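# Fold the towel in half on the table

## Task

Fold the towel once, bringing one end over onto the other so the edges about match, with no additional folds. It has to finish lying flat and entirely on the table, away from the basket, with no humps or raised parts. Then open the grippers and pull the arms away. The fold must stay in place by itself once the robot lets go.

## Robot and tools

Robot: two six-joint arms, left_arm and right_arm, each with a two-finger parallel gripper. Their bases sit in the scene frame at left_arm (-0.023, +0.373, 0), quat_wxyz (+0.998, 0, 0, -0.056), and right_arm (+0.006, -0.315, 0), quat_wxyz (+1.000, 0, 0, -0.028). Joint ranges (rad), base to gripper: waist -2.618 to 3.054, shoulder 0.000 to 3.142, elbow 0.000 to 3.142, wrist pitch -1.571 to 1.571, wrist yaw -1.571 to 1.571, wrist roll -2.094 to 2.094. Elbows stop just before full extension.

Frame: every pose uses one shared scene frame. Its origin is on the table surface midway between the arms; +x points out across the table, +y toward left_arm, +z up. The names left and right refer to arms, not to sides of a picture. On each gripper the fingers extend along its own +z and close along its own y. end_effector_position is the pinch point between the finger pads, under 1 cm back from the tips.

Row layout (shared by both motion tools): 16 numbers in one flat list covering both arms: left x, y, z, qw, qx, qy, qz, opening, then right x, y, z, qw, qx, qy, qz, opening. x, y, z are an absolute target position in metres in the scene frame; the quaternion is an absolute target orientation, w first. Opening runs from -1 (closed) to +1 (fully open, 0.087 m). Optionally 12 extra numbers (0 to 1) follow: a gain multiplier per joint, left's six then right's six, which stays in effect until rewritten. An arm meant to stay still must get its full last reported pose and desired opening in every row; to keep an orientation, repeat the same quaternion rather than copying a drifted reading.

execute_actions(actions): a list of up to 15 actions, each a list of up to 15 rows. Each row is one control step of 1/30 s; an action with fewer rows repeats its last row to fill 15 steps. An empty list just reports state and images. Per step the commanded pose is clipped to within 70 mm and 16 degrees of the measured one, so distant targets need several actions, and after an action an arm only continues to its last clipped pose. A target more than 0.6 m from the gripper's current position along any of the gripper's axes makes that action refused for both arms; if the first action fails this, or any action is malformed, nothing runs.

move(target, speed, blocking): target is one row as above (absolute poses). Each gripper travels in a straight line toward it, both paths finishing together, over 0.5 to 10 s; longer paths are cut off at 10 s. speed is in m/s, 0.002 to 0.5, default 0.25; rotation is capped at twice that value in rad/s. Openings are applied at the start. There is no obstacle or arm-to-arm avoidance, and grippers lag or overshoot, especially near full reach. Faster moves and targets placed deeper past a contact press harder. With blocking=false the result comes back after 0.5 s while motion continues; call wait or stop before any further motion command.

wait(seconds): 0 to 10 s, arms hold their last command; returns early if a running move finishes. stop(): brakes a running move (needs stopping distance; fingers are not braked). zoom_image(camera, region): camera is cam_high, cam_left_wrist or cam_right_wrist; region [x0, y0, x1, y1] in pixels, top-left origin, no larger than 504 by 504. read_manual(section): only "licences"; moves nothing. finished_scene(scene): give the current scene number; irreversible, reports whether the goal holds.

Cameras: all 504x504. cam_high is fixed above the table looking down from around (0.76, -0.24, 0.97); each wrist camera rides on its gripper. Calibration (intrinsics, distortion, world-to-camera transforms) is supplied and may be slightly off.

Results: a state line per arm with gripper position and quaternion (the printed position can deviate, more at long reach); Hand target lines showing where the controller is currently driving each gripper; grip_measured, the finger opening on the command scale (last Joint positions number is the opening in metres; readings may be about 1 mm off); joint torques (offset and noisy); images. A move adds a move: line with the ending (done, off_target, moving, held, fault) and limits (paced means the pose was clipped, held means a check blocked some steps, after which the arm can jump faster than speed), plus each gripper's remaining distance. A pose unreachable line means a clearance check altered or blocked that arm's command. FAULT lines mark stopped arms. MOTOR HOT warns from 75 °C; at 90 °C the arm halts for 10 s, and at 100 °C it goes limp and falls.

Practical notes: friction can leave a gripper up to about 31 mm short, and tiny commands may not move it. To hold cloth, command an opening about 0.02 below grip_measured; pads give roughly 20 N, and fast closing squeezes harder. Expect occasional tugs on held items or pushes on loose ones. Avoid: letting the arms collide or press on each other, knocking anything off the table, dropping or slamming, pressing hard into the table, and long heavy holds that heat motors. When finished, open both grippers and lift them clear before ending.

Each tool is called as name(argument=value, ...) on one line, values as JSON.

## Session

execute_actions(actions=[])

Scene clock: 0.00 s.
left_arm: end_effector_position=(+0.1081, -0.0291, +0.0608) grip_measured=+0.990 end_effector_quat_wxyz=(+0.288, +0.386, +0.866, -0.139) | right_arm: end_effector_position=(+0.1760, -0.2412, +0.0466) grip_measured=+0.987 end_effector_quat_wxyz=(+0.238, +0.052, +0.970, -0.013)
Joint positions: left_arm=[-1.22   1.787  1.205 -0.392 -0.274 -0.408  0.087] | right_arm=[ 0.614  0.976  0.567 -0.772  0.29   0.608  0.087]
Joint velocities: left_arm=[-0.007 -0.002 -0.002 -0.022  0.022 -0.037  0.   ] | right_arm=[-0.017  0.012 -0.002 -0.037  0.007 -0.051 -0.001]
Joint torques (N m, as the arm reports them, + toward a larger angle): no reading
Hand target (left_arm): +0.108, -0.029, +0.061; +0.288, +0.386, +0.866, -0.139
Hand target (right_arm): +0.176, -0.241, +0.047; +0.238, +0.052, +0.970, -0.013
Joint stiffness scale: left_arm=[1. 1. 1. 1. 1. 1.] | right_arm=[1. 1. 1. 1. 1. 1.]
camera_calibration (this result's frames):
cam_left_wrist: T_world_to_cam=[[-0.731856, -0.681044, 0.0237953, 0.0574309], [-0.664305, 0.720783, 0.197917, 0.102183], [-0.151942, 0.12904, -0.97993, 0.222623], [0, 0, 0, 1]] pos_world=[0.143738, -0.0632662, 0.196564]
cam_right_wrist: T_world_to_cam=[[-0.126979, -0.991905, 0.000061152, -0.216007], [-0.918776, 0.117641, 0.376845, 0.195789], [-0.373801, 0.0477953, -0.926276, 0.257744], [0, 0, 0, 1]] pos_world=[0.248803, -0.24961, 0.164973]

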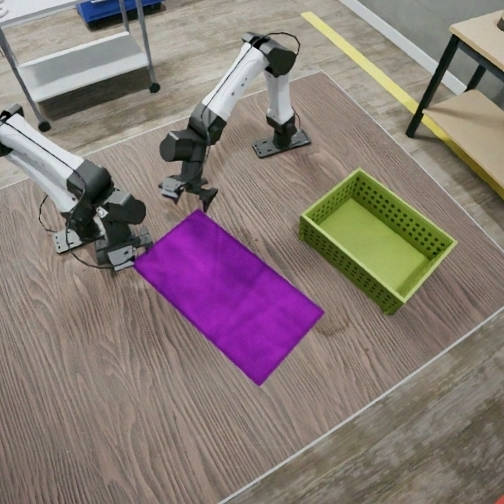

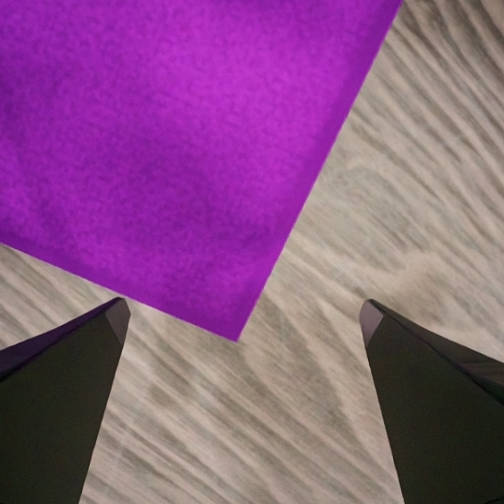

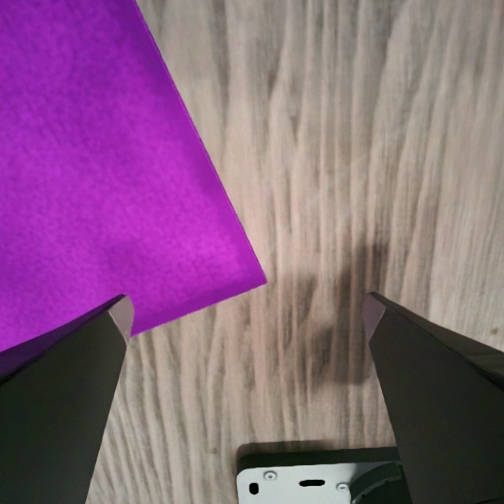

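move(target=[0.102,-0.020,0.030,0.0153,0.584,0.8113,0.0212,-0.45, 0.162,-0.227,0.018,0.0153,0.584,0.8113,0.0212,-0.45], speed=0.4)

Scene clock: 11.47 s.
left_arm: end_effector_position=(+0.0979, -0.0187, +0.0316) grip_measured=-0.450 end_effector_quat_wxyz=(+0.021, +0.584, +0.811, +0.019) | right_arm: end_effector_position=(+0.1624, -0.2265, +0.0192) grip_measured=-0.450 end_effector_quat_wxyz=(+0.025, +0.575, +0.818, +0.028)
Joint positions: left_arm=[-1.181  2.313  1.966 -1.215 -0.056 -0.044  0.024] | right_arm=[ 0.343  1.199  0.589 -0.887  0.005  1.513  0.024]
Joint velocities: left_arm=[-0.002 -0.027 -0.007 -0.066 -0.037  0.007  0.   ] | right_arm=[-0.002  0.012  0.002 -0.066  0.022  0.037  0.   ]
Joint torques (N m, as the arm reports them, + toward a larger angle): left_arm=[  1.17 -13.73   8.79   0.29   0.11   0.07] | right_arm=[-0.38 -1.61  7.06  0.33 -0.01  0.06]
Hand target (left_arm): +0.102, -0.020, +0.029; +0.015, +0.582, +0.813, +0.019
Hand target (right_arm): +0.161, -0.226, +0.019; +0.014, +0.585, +0.811, +0.025
Off the commanded pose (left_arm): 0.005 m, 1 deg.
Off the commanded pose (right_arm): 0.001 m, 2 deg.
Joint stiffness scale: left_arm=[1. 1. 1. 1. 1. 1.] | right_arm=[1. 1. 1. 1. 1. 1.]
move: done
camera_calibration (this result's frames):
cam_left_wrist: T_world_to_cam=[[-0.939021, -0.337743, -0.0645668, 0.0872183], [-0.272034, 0.614812, 0.740273, 0.0362012], [-0.210326, 0.712696, -0.669199, 0.197919], [0, 0, 0, 1]] pos_world=[0.133375, -0.133856, 0.11128]
cam_right_wrist: T_world_to_cam=[[-0.944595, -0.321667, -0.0653577, 0.0827008], [-0.257218, 0.601693, 0.756178, 0.186748], [-0.203912, 0.731093, -0.651094, 0.348469], [0, 0, 0, 1]] pos_world=[0.197211, -0.340525, 0.0910766]

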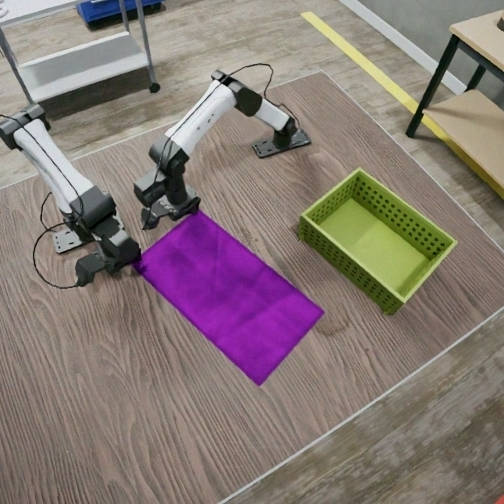

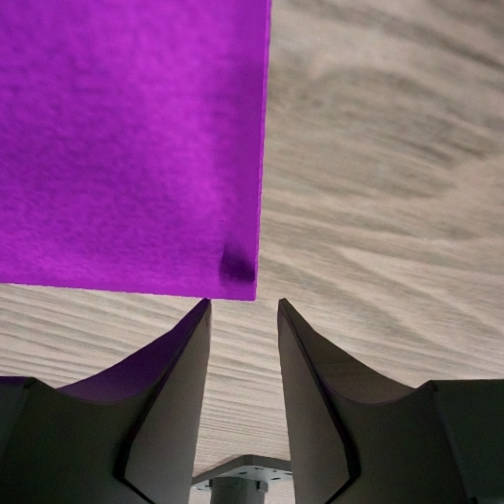

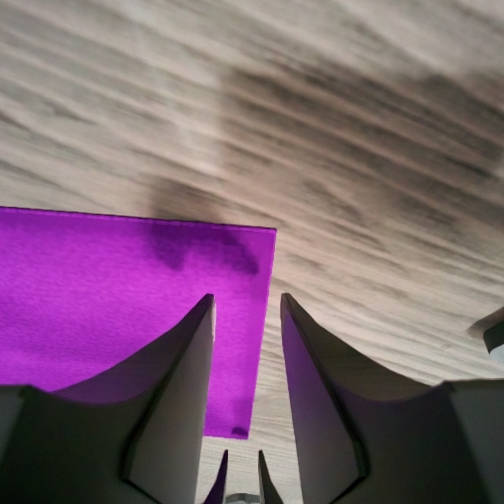

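execute_actions(actions=[[[0.102,-0.019,0.024,0.0204,0.5838,0.8111,0.0283,-0.42, 0.161,-0.227,0.014,0.0153,0.584,0.8113,0.0212,-0.42],[0.102,-0.019,0.020,0.0204,0.5838,0.8111,0.0283,-0.42, 0.161,-0.227,0.011,0.0153,0.584,0.8113,0.0212,-0.42],[0.102,-0.019,0.016,0.0204,0.5838,0.8111,0.0283,-0.42, 0.161,-0.227,0.008,0.0153,0.584,0.8113,0.0212,-0.42],[0.102,-0.019,0.012,0.0204,0.5838,0.8111,0.0283,-0.42, 0.161,-0.227,0.005,0.0153,0.584,0.8113,0.0212,-0.42],[0.102,-0.019,0.008,0.0204,0.5838,0.8111,0.0283,-0.42, 0.161,-0.227,0.002,0.0153,0.584,0.8113,0.0212,-0.42],[0.102,-0.019,0.004,0.0204,0.5838,0.8111,0.0283,-0.42, 0.161,-0.227,-0.001,0.0153,0.584,0.8113,0.0212,-0.42],[0.102,-0.019,0.000,0.0204,0.5838,0.8111,0.0283,-0.42, 0.161,-0.227,-0.004,0.0153,0.584,0.8113,0.0212,-0.42],[0.102,-0.019,-0.004,0.0204,0.5838,0.8111,0.0283,-0.42, 0.161,-0.227,-0.008,0.0153,0.584,0.8113,0.0212,-0.42]]])

Scene clock: 17.13 s.
left_arm: end_effector_position=(+0.1009, -0.0248, +0.0170) grip_measured=-0.420 end_effector_quat_wxyz=(+0.031, +0.584, +0.811, +0.015) | right_arm: end_effector_position=(+0.1593, -0.2271, +0.0037) grip_measured=-0.420 end_effector_quat_wxyz=(+0.017, +0.577, +0.817, +0.020)
Joint positions: left_arm=[-1.181  2.328  1.936 -1.149 -0.063 -0.043  0.025] | right_arm=[ 0.342  1.241  0.549 -0.826  0.003  1.517  0.025]
Joint velocities: left_arm=[ 0.002 -0.002  0.002  0.051 -0.007 -0.081 -0.001] | right_arm=[-0.002  0.022 -0.012 -0.022 -0.037  0.037 -0.001]
Joint torques (N m, as the arm reports them, + toward a larger angle): left_arm=[  0.58 -13.16   4.27   0.65  -0.05   0.02] | right_arm=[-0.04 -0.71  3.66  0.93  0.04  0.06]
Hand target (left_arm): +0.102, -0.019, -0.003; +0.020, +0.584, +0.811, +0.029
Hand target (right_arm): +0.160, -0.227, -0.007; +0.015, +0.584, +0.811, +0.021
Off the commanded pose (left_arm): 0.022 m, 2 deg.
Off the commanded pose (right_arm): 0.012 m, 1 deg.
Joint stiffness scale: left_arm=[1. 1. 1. 1. 1. 1.] | right_arm=[1. 1. 1. 1. 1. 1.]
camera_calibration (this result's frames):
cam_left_wrist: T_world_to_cam=[[-0.938401, -0.33838, -0.0700178, 0.0870746], [-0.280712, 0.628351, 0.725518, 0.053054], [-0.201505, 0.700481, -0.684632, 0.192144], [0, 0, 0, 1]] pos_world=[0.135322, -0.138465, 0.0991529]
cam_right_wrist: T_world_to_cam=[[-0.947201, -0.317691, -0.0433936, 0.0797784], [-0.237937, 0.605703, 0.759282, 0.195871], [-0.214934, 0.729518, -0.649313, 0.339597], [0, 0, 0, 1]] pos_world=[0.195162, -0.341037, 0.0752453]

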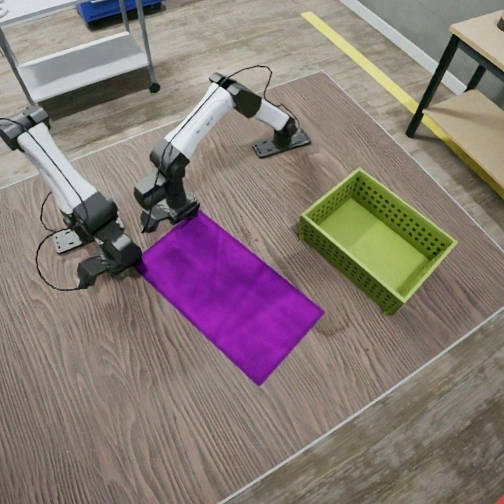

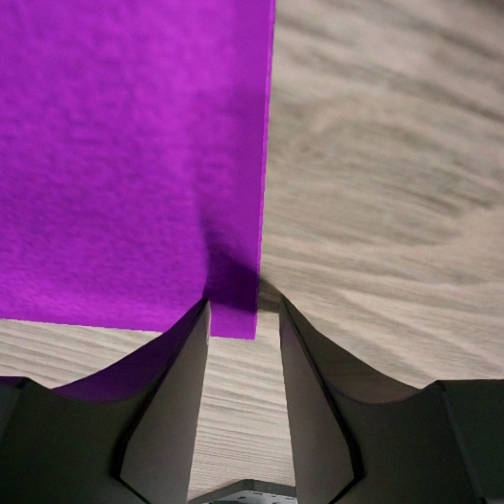

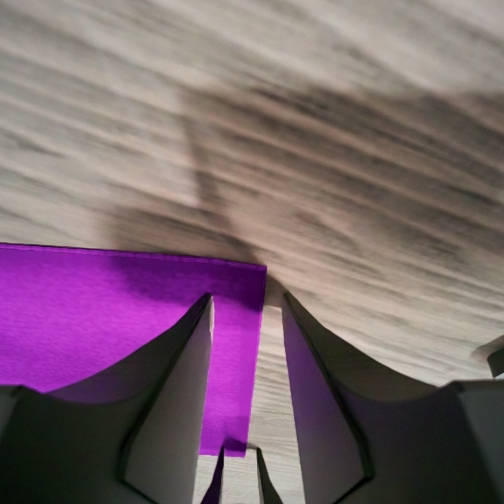

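execute_actions(actions=[[[0.102,-0.020,-0.006,0.0127,0.584,0.8114,0.0177,-0.46, 0.161,-0.227,-0.008,0.0153,0.584,0.8113,0.0212,-0.46],[0.102,-0.020,-0.006,0.0127,0.584,0.8114,0.0177,-0.50, 0.161,-0.227,-0.008,0.0153,0.584,0.8113,0.0212,-0.50],[0.102,-0.020,-0.006,0.0127,0.584,0.8114,0.0177,-0.54, 0.161,-0.227,-0.008,0.0153,0.584,0.8113,0.0212,-0.54],[0.102,-0.020,-0.006,0.0127,0.584,0.8114,0.0177,-0.58, 0.161,-0.227,-0.008,0.0153,0.584,0.8113,0.0212,-0.58],[0.102,-0.020,-0.006,0.0127,0.584,0.8114,0.0177,-0.62, 0.161,-0.227,-0.008,0.0153,0.584,0.8113,0.0212,-0.62],[0.102,-0.020,-0.006,0.0127,0.584,0.8114,0.0177,-0.66, 0.161,-0.227,-0.008,0.0153,0.584,0.8113,0.0212,-0.66],[0.102,-0.020,-0.006,0.0127,0.584,0.8114,0.0177,-0.70, 0.161,-0.227,-0.008,0.0153,0.584,0.8113,0.0212,-0.70],[0.102,-0.020,-0.006,0.0127,0.584,0.8114,0.0177,-0.74, 0.161,-0.227,-0.008,0.0153,0.584,0.8113,0.0212,-0.74],[0.102,-0.020,-0.006,0.0127,0.584,0.8114,0.0177,-0.78, 0.161,-0.227,-0.008,0.0153,0.584,0.8113,0.0212,-0.78],[0.102,-0.020,-0.006,0.0127,0.584,0.8114,0.0177,-0.82, 0.161,-0.227,-0.008,0.0153,0.584,0.8113,0.0212,-0.82],[0.102,-0.020,-0.006,0.0127,0.584,0.8114,0.0177,-0.86, 0.161,-0.227,-0.008,0.0153,0.584,0.8113,0.0212,-0.86],[0.102,-0.020,-0.006,0.0127,0.584,0.8114,0.0177,-0.90, 0.161,-0.227,-0.008,0.0153,0.584,0.8113,0.0212,-0.90],[0.102,-0.020,-0.006,0.0127,0.584,0.8114,0.0177,-0.94, 0.161,-0.227,-0.008,0.0153,0.584,0.8113,0.0212,-0.94],[0.102,-0.020,-0.006,0.0127,0.584,0.8114,0.0177,-0.97, 0.161,-0.227,-0.008,0.0153,0.584,0.8113,0.0212,-0.97],[0.102,-0.020,-0.006,0.0127,0.584,0.8114,0.0177,-1, 0.161,-0.227,-0.008,0.0153,0.584,0.8113,0.0212,-1]]])

Scene clock: 25.67 s.
left_arm: end_effector_position=(+0.1006, -0.0250, +0.0168) grip_measured=-0.989 end_effector_quat_wxyz=(+0.027, +0.586, +0.810, +0.010) | right_arm: end_effector_position=(+0.1637, -0.2246, +0.0043) grip_measured=-0.970 end_effector_quat_wxyz=(+0.021, +0.576, +0.817, +0.030)
Joint positions: left_arm=[-1.177  2.328  1.936 -1.149 -0.049 -0.035  0.   ] | right_arm=[ 0.342  1.241  0.549 -0.806 -0.004  1.516  0.001]
Joint velocities: left_arm=[ 0.012 -0.027  0.007 -0.022 -0.198  0.066 -0.031] | right_arm=[-0.007 -0.022 -0.002  0.095 -0.066 -0.022 -0.001]
Joint torques (N m, as the arm reports them, + toward a larger angle): left_arm=[  0.89 -12.71   4.14   0.68   0.37  -0.04] | right_arm=[ 0.   -0.3   3.73  0.78  0.1   0.11]
Hand target (left_arm): +0.102, -0.020, -0.005; +0.013, +0.584, +0.811, +0.018
Hand target (right_arm): +0.160, -0.227, -0.007; +0.015, +0.584, +0.811, +0.021
Off the commanded pose (left_arm): 0.023 m, 2 deg.
Off the commanded pose (right_arm): 0.013 m, 2 deg.
Joint stiffness scale: left_arm=[1. 1. 1. 1. 1. 1.] | right_arm=[1. 1. 1. 1. 1. 1.]
camera_calibration (this result's frames):
cam_left_wrist: T_world_to_cam=[[-0.940863, -0.333964, -0.0569595, 0.0867939], [-0.268508, 0.63255, 0.726487, 0.0520631], [-0.206591, 0.698819, -0.684815, 0.192645], [0, 0, 0, 1]] pos_world=[0.135439, -0.138571, 0.0990469]
cam_right_wrist: T_world_to_cam=[[-0.946032, -0.317806, -0.0634246, 0.084613], [-0.251494, 0.596531, 0.762169, 0.195153], [-0.204387, 0.736987, -0.644264, 0.339006], [0, 0, 0, 1]] pos_world=[0.198415, -0.339368, 0.0750363]

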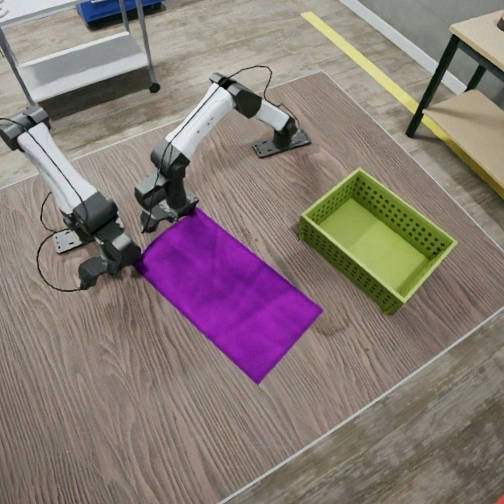

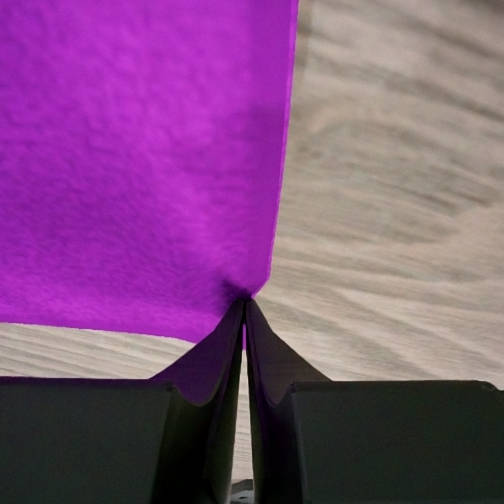

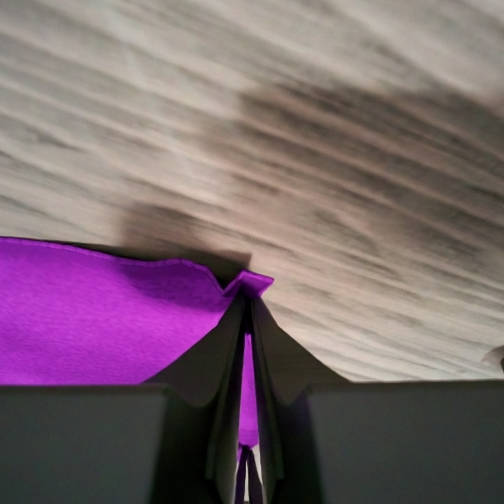

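move(target=[0.099,-0.023,0.06,0.0127,0.584,0.8114,0.0177,-1, 0.163,-0.225,0.048,0.0153,0.584,0.8113,0.0212,-1], speed=0.12)

Scene clock: 27.83 s.
left_arm: end_effector_position=(+0.1004, -0.0216, +0.0593) grip_measured=-1.000 end_effector_quat_wxyz=(+0.019, +0.586, +0.810, +0.017) | right_arm: end_effector_position=(+0.1578, -0.2263, +0.0386) grip_measured=-0.994 end_effector_quat_wxyz=(+0.006, +0.580, +0.814, +0.011)
Joint positions: left_arm=[-1.175  2.324  2.095 -1.333 -0.051 -0.035  0.   ] | right_arm=[ 0.342  1.203  0.674 -1.017 -0.004  1.525  0.   ]
Joint velocities: left_arm=[-0.007  0.002 -0.002 -0.037 -0.11   0.007  0.   ] | right_arm=[-0.007 -0.002 -0.012  0.022  0.051  0.022 -0.   ]
Joint torques (N m, as the arm reports them, + toward a larger angle): left_arm=[  0.16 -14.75   8.71   0.2    0.13  -0.06] | right_arm=[ 0.63 -4.34  9.04  0.22  0.09  0.09]
Hand target (left_arm): +0.099, -0.022, +0.060; +0.013, +0.584, +0.812, +0.017
Hand target (right_arm): +0.164, -0.225, +0.048; +0.015, +0.584, +0.811, +0.021
Off the commanded pose (left_arm): 0.002 m, 1 deg.
Off the commanded pose (right_arm): 0.011 m, 2 deg.
Joint stiffness scale: left_arm=[1. 1. 1. 1. 1. 1.] | right_arm=[1. 1. 1. 1. 1. 1.]
move: off_target (right_arm)
camera_calibration (this result's frames):
cam_left_wrist: T_world_to_cam=[[-0.940502, -0.334569, -0.0593312, 0.0903111], [-0.266137, 0.616766, 0.74079, 0.0175835], [-0.211252, 0.712505, -0.669111, 0.219178], [0, 0, 0, 1]] pos_world=[0.135919, -0.136795, 0.138987]
cam_right_wrist: T_world_to_cam=[[-0.9506, -0.310015, -0.0158005, 0.0813349], [-0.211095, 0.608286, 0.765132, 0.164631], [-0.227591, 0.73067, -0.643679, 0.363372], [0, 0, 0, 1]] pos_world=[0.19477, -0.340433, 0.109216]

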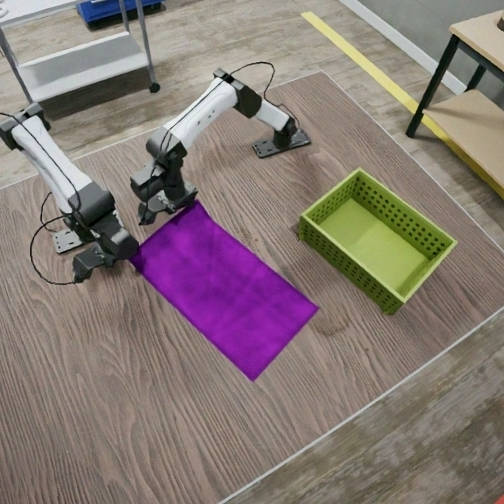

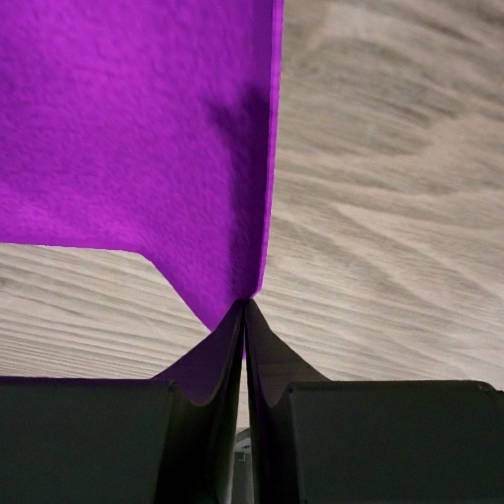

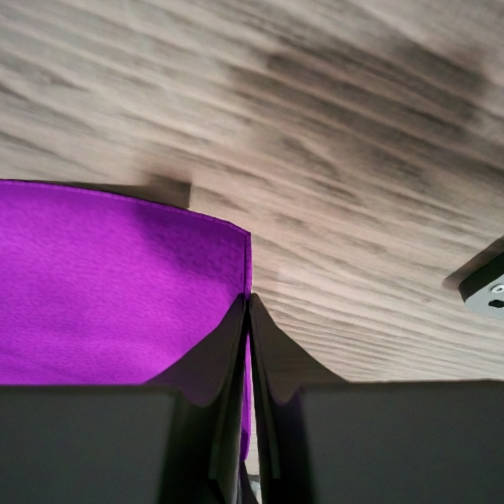

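move(target=[0.072,-0.031,0.245,0.2100,0.5643,0.7839,-0.1512,-1, 0.134,-0.233,0.235,0.1512,0.5643,0.7839,0.2100,-1], speed=0.16)

Scene clock: 33.63 s.
left_arm: end_effector_position=(+0.0751, -0.0256, +0.2362) grip_measured=-1.000 end_effector_quat_wxyz=(+0.201, +0.567, +0.787, -0.141) | right_arm: end_effector_position=(+0.1393, -0.2311, +0.2262) grip_measured=-0.994 end_effector_quat_wxyz=(+0.149, +0.562, +0.790, +0.195)
Joint positions: left_arm=[-1.232  1.889  2.106 -1.294 -0.05  -0.083  0.   ] | right_arm=[ 0.342  0.773  1.162 -1.463 -0.007  1.525  0.   ]
Joint velocities: left_arm=[-0.012 -0.012 -0.002  0.007 -0.022 -0.022  0.   ] | right_arm=[-0.007 -0.002 -0.022  0.022  0.007 -0.022 -0.001]
Joint torques (N m, as the arm reports them, + toward a larger angle): left_arm=[ -0.58 -12.5    8.69   1.14   0.    -0.05] | right_arm=[-0.58  0.45  8.57  1.06 -0.04 -0.05]
Hand target (left_arm): +0.071, -0.028, +0.245; +0.210, +0.566, +0.783, -0.151
Hand target (right_arm): +0.138, -0.231, +0.235; +0.154, +0.563, +0.785, +0.208
Off the commanded pose (left_arm): 0.011 m, 2 deg.
Off the commanded pose (right_arm): 0.011 m, 2 deg.
Joint stiffness scale: left_arm=[1. 1. 1. 1. 1. 1.] | right_arm=[1. 1. 1. 1. 1. 1.]
move: off_target (left_arm, right_arm)
camera_calibration (this result's frames):
cam_left_wrist: T_world_to_cam=[[-0.940166, -0.340705, -0.00268675, 0.0621477], [-0.320607, 0.881983, 0.345424, -0.0134872], [-0.115318, 0.325617, -0.938443, 0.381518], [0, 0, 0, 1]] pos_world=[0.098101, -0.0911593, 0.362858]
cam_right_wrist: T_world_to_cam=[[-0.839363, -0.276797, -0.467818, 0.159666], [-0.541059, 0.508093, 0.670146, 0.0645033], [0.0522006, 0.815613, -0.576238, 0.448783], [0, 0, 0, 1]] pos_world=[0.145491, -0.354612, 0.290074]

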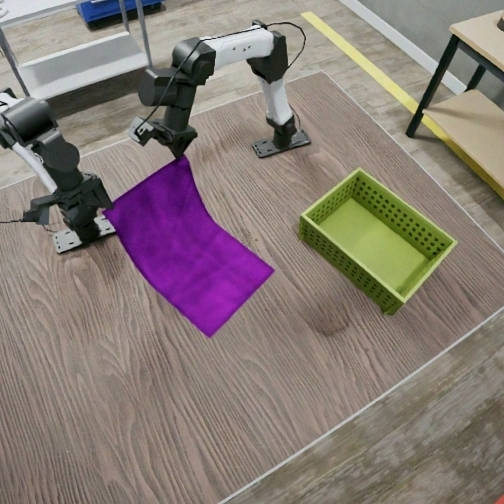

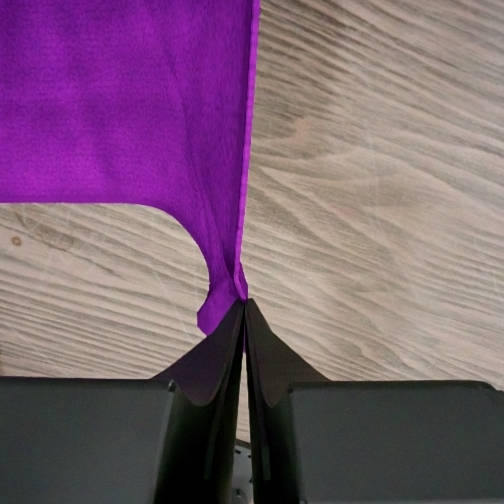

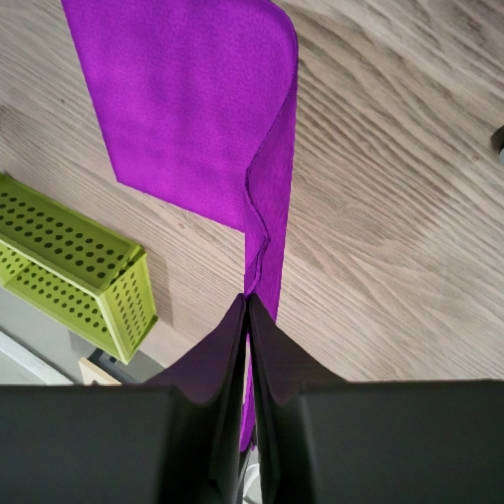

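move(target=[0.133,-0.009,0.195,0.1756,0.5704,0.7924,-0.1264,-1, 0.200,-0.213,0.183,0.1014,0.5753,0.7993,0.1409,-1], speed=0.15)

move(target=[0.243,0.026,0.145,0.1409,0.5753,0.7993,-0.1014,-1, 0.311,-0.179,0.14,0.051,0.582,0.8085,0.0707,-1], speed=0.16)

Scene clock: 43.23 s.
left_arm: end_effector_position=(+0.1328, -0.0113, +0.2058) grip_measured=-1.000 end_effector_quat_wxyz=(+0.188, +0.567, +0.791, -0.130) | right_arm: end_effector_position=(+0.1966, -0.2141, +0.1878) grip_measured=-0.994 end_effector_quat_wxyz=(+0.107, +0.571, +0.802, +0.142)
Joint positions: left_arm=[-1.073  1.889  1.986 -1.206  0.019  0.056  0.   ] | right_arm=[ 0.342  1.044  1.127 -1.297 -0.008  1.525  0.   ]
Joint velocities: left_arm=[-0.007  0.027 -0.002 -0.022  0.051 -0.051  0.   ] | right_arm=[-0.002 -0.007 -0.017  0.022 -0.022 -0.139 -0.   ]
Joint torques (N m, as the arm reports them, + toward a larger angle): left_arm=[  0.64 -11.44   5.12   1.16   0.15   0.07] | right_arm=[-0.38 -1.03  5.45  1.09 -0.02  0.  ]
Hand target (left_arm): +0.133, -0.009, +0.195; +0.177, +0.570, +0.792, -0.126
Hand target (right_arm): +0.199, -0.214, +0.182; +0.101, +0.576, +0.799, +0.142
Off the commanded pose (left_arm): 0.011 m, 2 deg.
Off the commanded pose (right_arm): 0.006 m, 1 deg.
Joint stiffness scale: left_arm=[1. 1. 1. 1. 1. 1.] | right_arm=[1. 1. 1. 1. 1. 1.]
move: off_target (left_arm)
camera_calibration (this result's frames):
cam_left_wrist: T_world_to_cam=[[-0.938631, -0.344867, -0.00622157, 0.121646], [-0.321709, 0.868814, 0.376385, -0.00346438], [-0.124397, 0.355289, -0.926442, 0.353998], [0, 0, 0, 1]] pos_world=[0.157103, -0.0808099, 0.33002]
cam_right_wrist: T_world_to_cam=[[-0.893179, -0.292694, -0.341412, 0.177945], [-0.448901, 0.535006, 0.715721, 0.0916266], [-0.0268301, 0.792527, -0.609247, 0.426653], [0, 0, 0, 1]] pos_world=[0.211515, -0.335071, 0.25511]

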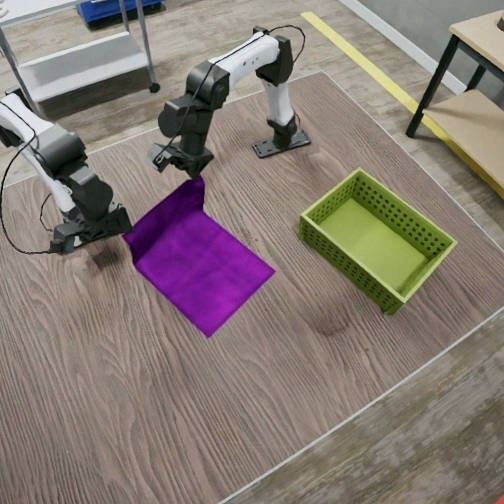

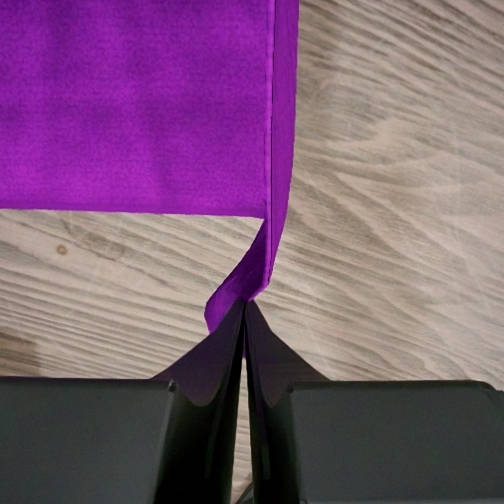

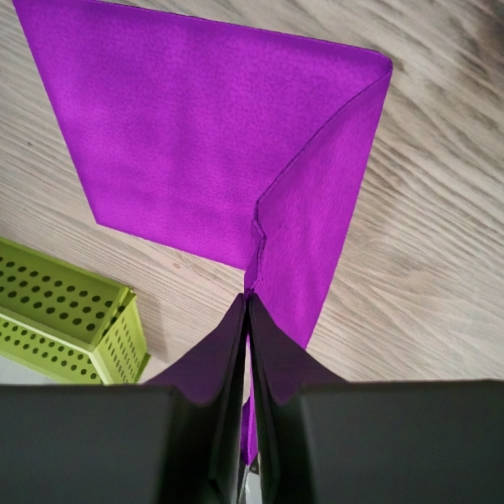

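Scene clock: 44.53 s.
left_arm: end_effector_position=(+0.2396, +0.0297, +0.1428) grip_measured=-1.000 end_effector_quat_wxyz=(+0.139, +0.573, +0.802, -0.097) | right_arm: end_effector_position=(+0.3017, -0.1831, +0.1312) grip_measured=-0.994 end_effector_quat_wxyz=(+0.041, +0.579, +0.812, +0.059)
Joint positions: left_arm=[-0.794  2.049  1.986 -1.183  0.107  0.319  0.   ] | right_arm=[ 0.342  1.628  1.392 -1.19  -0.008  1.525  0.   ]
Joint velocities: left_arm=[-0.002 -0.002 -0.007 -0.051  0.037  0.037  0.   ] | right_arm=[-0.012 -0.012  0.007 -0.022 -0.007 -0.007  0.   ]
Joint torques (N m, as the arm reports them, + toward a larger angle): left_arm=[  0.58 -12.66   9.44   0.84   0.17   0.05] | right_arm=[ 0.45 -7.42  9.6   0.59  0.07  0.08]
Hand target (left_arm): +0.243, +0.026, +0.145; +0.143, +0.575, +0.799, -0.100
Hand target (right_arm): +0.310, -0.181, +0.139; +0.050, +0.582, +0.808, +0.071
Off the commanded pose (left_arm): 0.006 m, 1 deg.
Off the commanded pose (right_arm): 0.013 m, 2 deg.
Joint stiffness scale: left_arm=[1. 1. 1. 1. 1. 1.] | right_arm=[1. 1. 1. 1. 1. 1.]
move: off_target (right_arm)
camera_calibration (this result's frames):
cam_left_wrist: T_world_to_cam=[[-0.938036, -0.346503, -0.00484443, 0.235313], [-0.305076, 0.819094, 0.485812, 0.000826452], [-0.164367, 0.457187, -0.87405, 0.293399], [0, 0, 0, 1]] pos_world=[0.26921, -0.0532784, 0.257184]
cam_right_wrist: T_world_to_cam=[[-0.942015, -0.307118, -0.135227, 0.246571], [-0.297852, 0.579617, 0.758504, 0.119688], [-0.15457, 0.7548, -0.637483, 0.405727], [0, 0, 0, 1]] pos_world=[0.330636, -0.29989, 0.201203]

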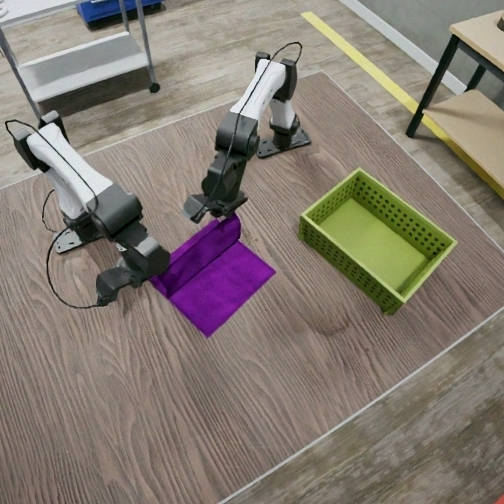

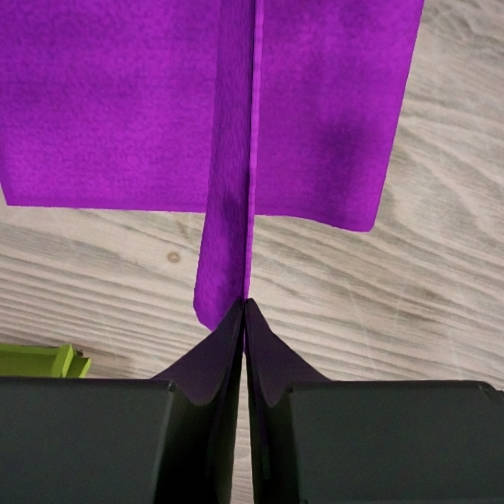

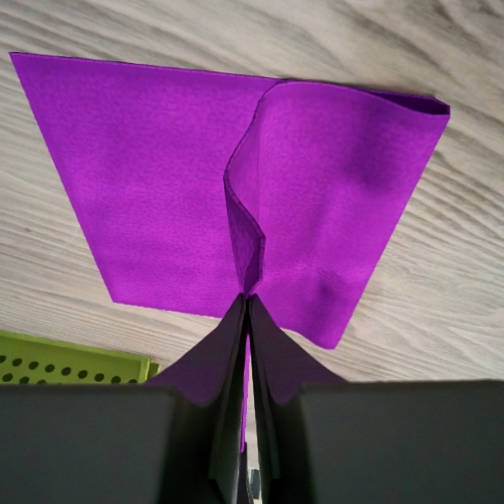

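move(target=[0.331,0.054,0.145,0.1409,0.5753,0.7993,-0.1014,-1, 0.389,-0.159,0.135,0.051,0.582,0.8085,0.0707,-1], speed=0.14)

Scene clock: 56.73 s.
left_arm: end_effector_position=(+0.3295, +0.0561, +0.1491) grip_measured=-1.000 end_effector_quat_wxyz=(+0.149, +0.574, +0.799, -0.099) | right_arm: end_effector_position=(+0.3843, -0.1587, +0.1285) grip_measured=-0.994 end_effector_quat_wxyz=(+0.047, +0.578, +0.812, +0.066)
Joint positions: left_arm=[-0.602  2.279  2.38  -1.351  0.167  0.504  0.   ] | right_arm=[ 0.342  1.948  1.771 -1.231 -0.008  1.525  0.   ]
Joint velocities: left_arm=[-0.007 -0.007 -0.002 -0.037  0.007  0.066  0.   ] | right_arm=[ 0.002  0.007  0.012 -0.051 -0.007 -0.022 -0.001]
Joint torques (N m, as the arm reports them, + toward a larger angle): left_arm=[  0.51 -13.57   9.01   0.79   0.25   0.07] | right_arm=[  0.05 -10.52   9.62   0.43   0.08   0.03]
Hand target (left_arm): +0.330, +0.056, +0.145; +0.142, +0.575, +0.799, -0.100
Hand target (right_arm): +0.389, -0.160, +0.134; +0.051, +0.582, +0.809, +0.071
Off the commanded pose (left_arm): 0.005 m, 1 deg.
Off the commanded pose (right_arm): 0.008 m, 1 deg.
Joint stiffness scale: left_arm=[1. 1. 1. 1. 1. 1.] | right_arm=[1. 1. 1. 1. 1. 1.]
move: done
camera_calibration (this result's frames):
cam_left_wrist: T_world_to_cam=[[-0.938441, -0.345123, -0.0147723, 0.33033], [-0.3113, 0.826387, 0.46923, 0.0077082], [-0.149734, 0.444943, -0.882952, 0.298922], [0, 0, 0, 1]] pos_world=[0.357154, -0.0253687, 0.265197]
cam_right_wrist: T_world_to_cam=[[-0.939537, -0.306386, -0.152962, 0.333001], [-0.310875, 0.575771, 0.756204, 0.136901], [-0.143619, 0.758034, -0.636206, 0.394492], [0, 0, 0, 1]] pos_world=[0.412083, -0.275835, 0.198389]

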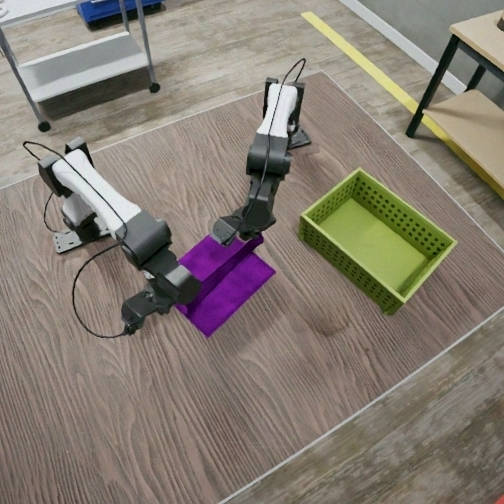

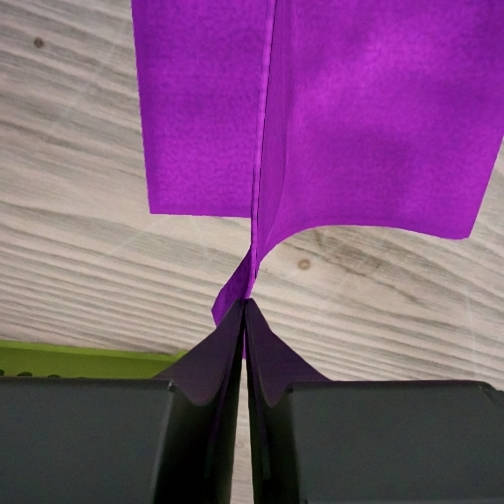

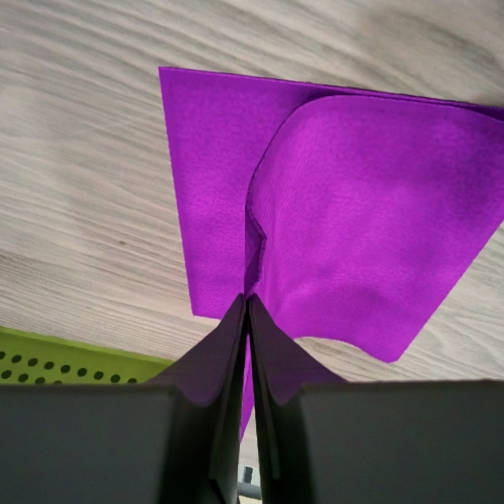

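move(target=[0.150,0.001,0.228,0.1756,0.5704,0.7924,-0.1264,-1, 0.207,-0.210,0.218,0.1264,0.5704,0.7924,0.1756,-1], speed=0.2)

Scene clock: 70.37 s.
left_arm: end_effector_position=(+0.1510, -0.0046, +0.2243) grip_measured=-1.000 end_effector_quat_wxyz=(+0.173, +0.573, +0.790, -0.132) | right_arm: end_effector_position=(+0.2141, -0.2089, +0.2270) grip_measured=-0.994 end_effector_quat_wxyz=(+0.136, +0.570, +0.790, +0.183)
Joint positions: left_arm=[-1.012  1.966  2.181 -1.352  0.066  0.117  0.   ] | right_arm=[ 0.342  1.064  1.26  -1.306 -0.008  1.539  0.   ]
Joint velocities: left_arm=[ 0.002 -0.007 -0.007  0.007 -0.037 -0.037  0.   ] | right_arm=[-0.012 -0.017 -0.012 -0.095  0.066  0.125  0.   ]
Joint torques (N m, as the arm reports them, + toward a larger angle): left_arm=[  0.2  -13.71   6.99   0.95   0.02   0.  ] | right_arm=[ 1.97 -2.24  5.01  1.04  0.09  0.06]
Hand target (left_arm): +0.150, -0.000, +0.227; +0.173, +0.570, +0.793, -0.129
Hand target (right_arm): +0.208, -0.207, +0.220; +0.128, +0.569, +0.793, +0.174
Off the commanded pose (left_arm): 0.007 m, 1 deg.
Off the commanded pose (right_arm): 0.011 m, 1 deg.
Joint stiffness scale: left_arm=[1. 1. 1. 1. 1. 1.] | right_arm=[1. 1. 1. 1. 1. 1.]
move: off_target (right_arm)
camera_calibration (this result's frames):
cam_left_wrist: T_world_to_cam=[[-0.943758, -0.330446, 0.0112431, 0.138059], [-0.298862, 0.867111, 0.398498, -0.0187874], [-0.141431, 0.372726, -0.9171, 0.371653], [0, 0, 0, 1]] pos_world=[0.177242, -0.076613, 0.346778]
cam_right_wrist: T_world_to_cam=[[-0.858963, -0.268672, -0.435887, 0.227528], [-0.510418, 0.516929, 0.687211, 0.0845435], [0.0406883, 0.812773, -0.581158, 0.430263], [0, 0, 0, 1]] pos_world=[0.221084, -0.332278, 0.291128]

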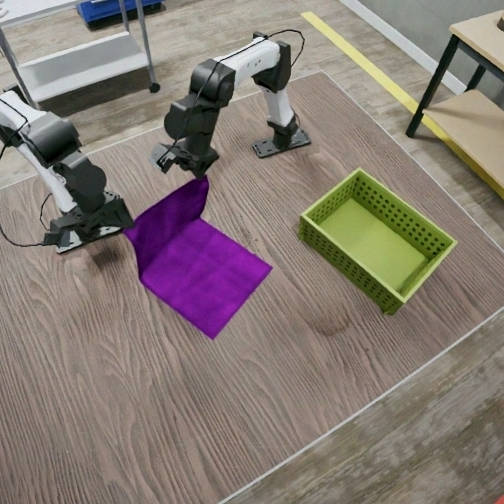

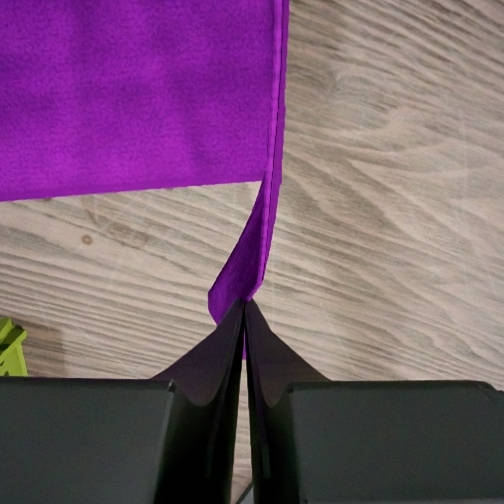

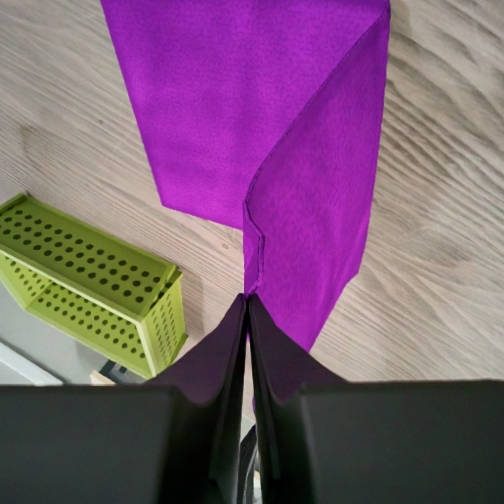

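execute_actions(actions=[[[0.150,-0.002,0.222,0.1756,0.5704,0.7924,-0.1264,-1, 0.210,-0.210,0.212,0.1264,0.5704,0.7924,0.1756,-1],[0.150,-0.002,0.220,0.1756,0.5704,0.7924,-0.1264,-1, 0.210,-0.210,0.208,0.1264,0.5704,0.7924,0.1756,-1],[0.150,-0.002,0.218,0.1756,0.5704,0.7924,-0.1264,-1, 0.210,-0.210,0.204,0.1264,0.5704,0.7924,0.1756,-1],[0.150,-0.002,0.216,0.1756,0.5704,0.7924,-0.1264,-1, 0.210,-0.210,0.200,0.1264,0.5704,0.7924,0.1756,-1],[0.150,-0.002,0.214,0.1756,0.5704,0.7924,-0.1264,-1, 0.210,-0.210,0.196,0.1264,0.5704,0.7924,0.1756,-1],[0.150,-0.002,0.212,0.1756,0.5704,0.7924,-0.1264,-1, 0.210,-0.210,0.193,0.1264,0.5704,0.7924,0.1756,-1]]])

Scene clock: 79.50 s.
left_arm: end_effector_position=(+0.1524, -0.0043, +0.2120) grip_measured=-1.000 end_effector_quat_wxyz=(+0.172, +0.571, +0.792, -0.127) | right_arm: end_effector_position=(+0.2081, -0.2107, +0.1930) grip_measured=-0.994 end_effector_quat_wxyz=(+0.122, +0.573, +0.794, +0.165)
Joint positions: left_arm=[-1.012  1.948  2.103 -1.298  0.057  0.113  0.   ] | right_arm=[ 0.342  1.039  1.125 -1.244 -0.008  1.539  0.   ]
Joint velocities: left_arm=[-0.002  0.022  0.002  0.022  0.037  0.007  0.   ] | right_arm=[ 0.002 -0.037 -0.027  0.051  0.022 -0.037 -0.   ]
Joint torques (N m, as the arm reports them, + toward a larger angle): left_arm=[ -0.17 -14.5    4.95   1.11   0.01  -0.03] | right_arm=[ 0.04 -3.03  5.59  1.19 -0.01 -0.06]
Hand target (left_arm): +0.150, -0.002, +0.212; +0.175, +0.570, +0.792, -0.126
Hand target (right_arm): +0.209, -0.210, +0.193; +0.127, +0.570, +0.792, +0.176
Off the commanded pose (left_arm): 0.003 m, 0 deg.
Off the commanded pose (right_arm): 0.002 m, 1 deg.
Joint stiffness scale: left_arm=[1. 1. 1. 1. 1. 1.] | right_arm=[1. 1. 1. 1. 1. 1.]
camera_calibration (this result's frames):
cam_left_wrist: T_world_to_cam=[[-0.94117, -0.337884, 0.0058536, 0.14029], [-0.306772, 0.861517, 0.404573, -0.0138537], [-0.141742, 0.378976, -0.914487, 0.359994], [0, 0, 0, 1]] pos_world=[0.178813, -0.0770924, 0.333994]
cam_right_wrist: T_world_to_cam=[[-0.877879, -0.27386, -0.392847, 0.201724], [-0.478669, 0.526306, 0.702764, 0.0981102], [0.0142985, 0.804986, -0.593122, 0.418365], [0, 0, 0, 1]] pos_world=[0.21807, -0.33317, 0.25844]

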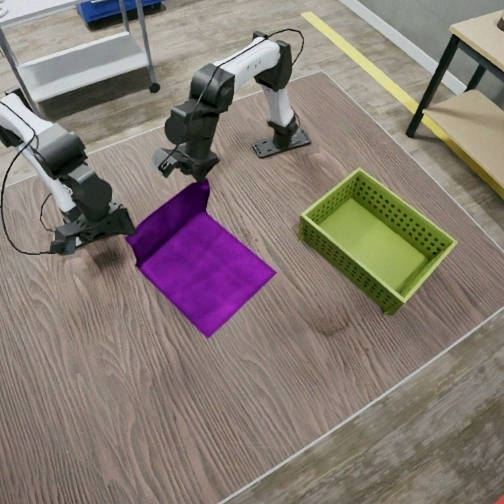

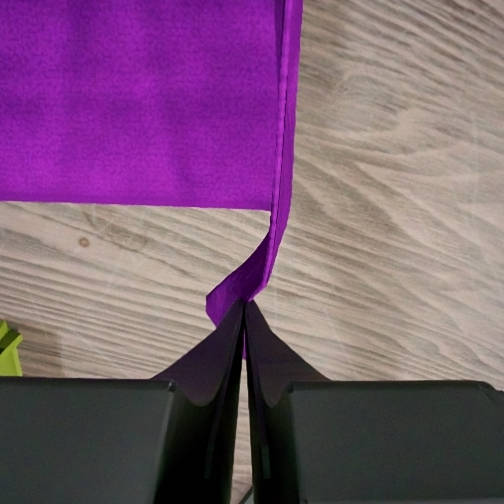

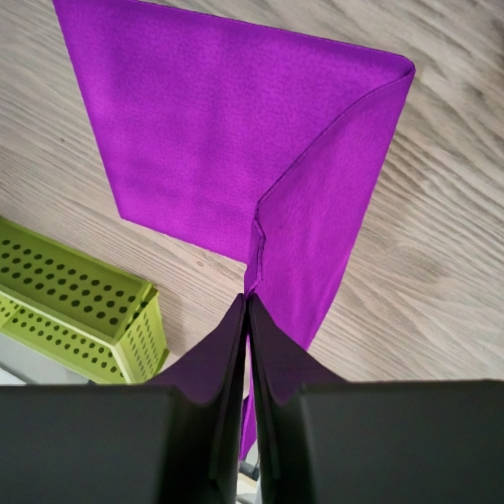

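move(target=[0.340,0.053,0.075,0.1409,0.5753,0.7993,-0.1014,-1, 0.398,-0.160,0.067,0.0153,0.584,0.8113,0.0212,-1], speed=0.17)

Scene clock: 85.37 s.
left_arm: end_effector_position=(+0.3373, +0.0560, +0.0759) grip_measured=-1.000 end_effector_quat_wxyz=(+0.141, +0.574, +0.801, -0.096) | right_arm: end_effector_position=(+0.3892, -0.1572, +0.0579) grip_measured=-0.994 end_effector_quat_wxyz=(+0.008, +0.582, +0.813, +0.017)
Joint positions: left_arm=[-0.592  2.259  2.052 -1.062  0.167  0.514  0.   ] | right_arm=[ 0.342  2.107  1.734 -1.16  -0.008  1.53   0.   ]
Joint velocities: left_arm=[ 0.017 -0.007 -0.017  0.037  0.007 -0.037  0.   ] | right_arm=[-0.007 -0.012 -0.002 -0.051 -0.007 -0.007  0.   ]
Joint torques (N m, as the arm reports them, + toward a larger angle): left_arm=[  0.54 -14.51   9.25   0.83   0.31   0.  ] | right_arm=[ -0.88 -12.44   9.37   0.28   0.08  -0.08]
Hand target (left_arm): +0.341, +0.054, +0.075; +0.144, +0.575, +0.799, -0.099
Hand target (right_arm): +0.396, -0.163, +0.065; +0.014, +0.585, +0.811, +0.023
Off the commanded pose (left_arm): 0.004 m, 1 deg.
Off the commanded pose (right_arm): 0.013 m, 1 deg.
Joint stiffness scale: left_arm=[1. 1. 1. 1. 1. 1.] | right_arm=[1. 1. 1. 1. 1. 1.]
move: off_target (right_arm)
camera_calibration (this result's frames):
cam_left_wrist: T_world_to_cam=[[-0.93836, -0.345535, -0.00925601, 0.336193], [-0.306702, 0.819954, 0.483331, 0.0423018], [-0.159419, 0.456378, -0.875389, 0.237509], [0, 0, 0, 1]] pos_world=[0.366307, -0.0269127, 0.190578]
cam_right_wrist: T_world_to_cam=[[-0.951847, -0.30525, -0.0284541, 0.324976], [-0.216531, 0.603679, 0.767259, 0.15803], [-0.217029, 0.736474, -0.640706, 0.374595], [0, 0, 0, 1]] pos_world=[0.424844, -0.27208, 0.128002]

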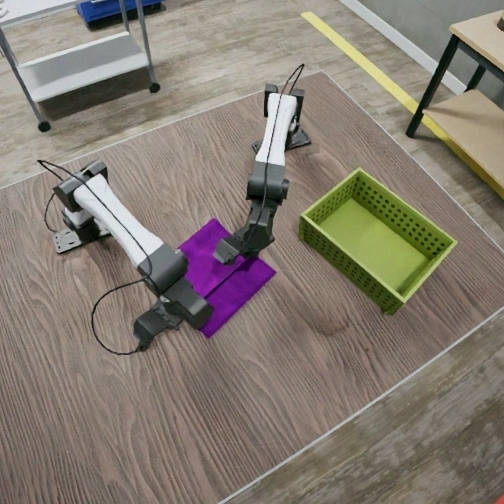

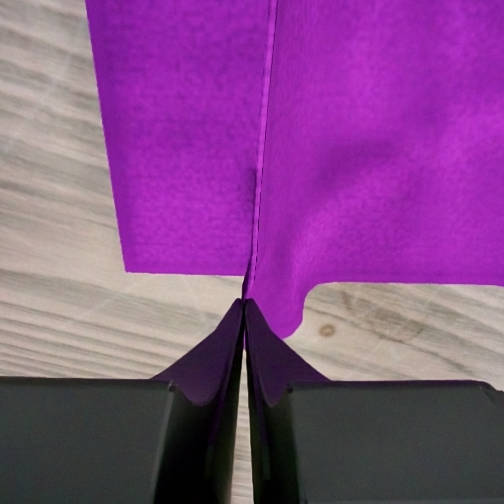

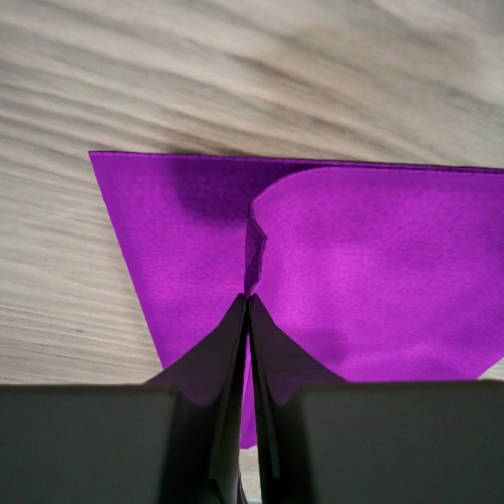

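move(target=[0.389,0.068,0.034,0.1409,0.5753,0.7993,-0.1014,-1, 0.451,-0.147,0.026,0.0,0.5842,0.8116,0.0,-1], speed=0.1)

Scene clock: 92.77 s.
left_arm: end_effector_position=(+0.3847, +0.0689, +0.0371) grip_measured=-1.000 end_effector_quat_wxyz=(+0.141, +0.576, +0.800, -0.098) | right_arm: end_effector_position=(+0.4454, -0.1406, +0.0205) grip_measured=-0.994 end_effector_quat_wxyz=(-0.006, +0.582, +0.813, -0.001)
Joint positions: left_arm=[-0.508  2.42   2.178 -1.043  0.195  0.6    0.   ] | right_arm=[ 0.342  2.448  2.158 -1.289 -0.008  1.53   0.   ]
Joint velocities: left_arm=[-0.012 -0.007 -0.012  0.037 -0.037  0.051  0.   ] | right_arm=[-0.007 -0.012 -0.012 -0.066  0.037  0.007  0.   ]
Joint torques (N m, as the arm reports them, + toward a larger angle): left_arm=[  0.84 -15.37   9.26   0.8    0.29   0.07] | right_arm=[ -0.62 -14.69   9.27   0.16   0.13  -0.07]
Hand target (left_arm): +0.389, +0.068, +0.034; +0.142, +0.575, +0.799, -0.101
Hand target (right_arm): +0.451, -0.148, +0.025; +0.000, +0.584, +0.811, +0.001
Off the commanded pose (left_arm): 0.005 m, 0 deg.
Off the commanded pose (right_arm): 0.010 m, 1 deg.
Joint stiffness scale: left_arm=[1. 1. 1. 1. 1. 1.] | right_arm=[1. 1. 1. 1. 1. 1.]
move: done
camera_calibration (this result's frames):
cam_left_wrist: T_world_to_cam=[[-0.940119, -0.340781, -0.00668288, 0.384932], [-0.301516, 0.822334, 0.48255, 0.0629007], [-0.158948, 0.455669, -0.875843, 0.205041], [0, 0, 0, 1]] pos_world=[0.413439, -0.0139785, 0.151803]
cam_right_wrist: T_world_to_cam=[[-0.952092, -0.305323, 0.017306, 0.38159], [-0.182822, 0.613635, 0.768133, 0.175196], [-0.245148, 0.728169, -0.640056, 0.361985], [0, 0, 0, 1]] pos_world=[0.484079, -0.254585, 0.090513]

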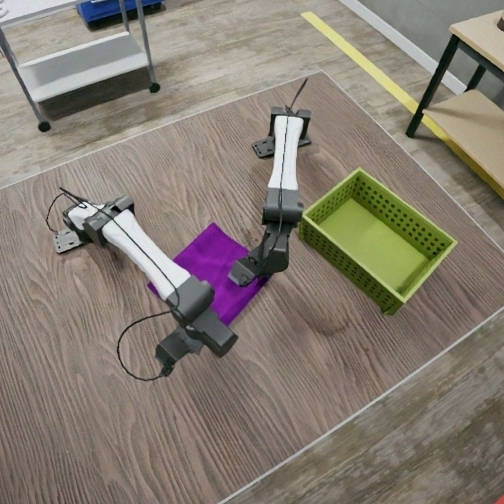

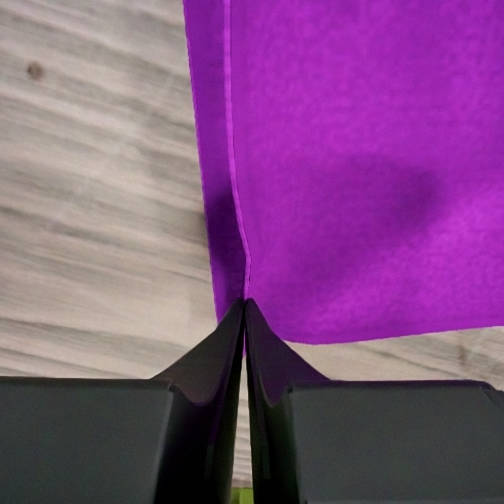

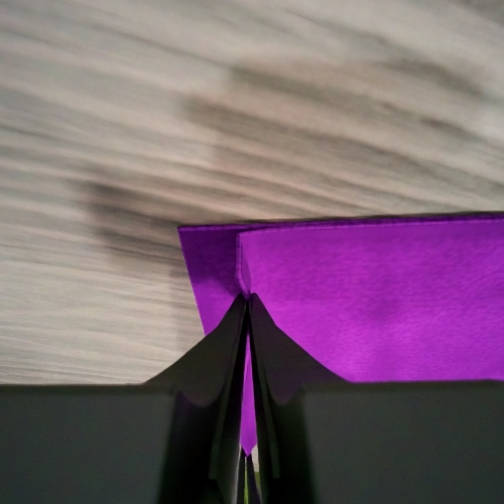

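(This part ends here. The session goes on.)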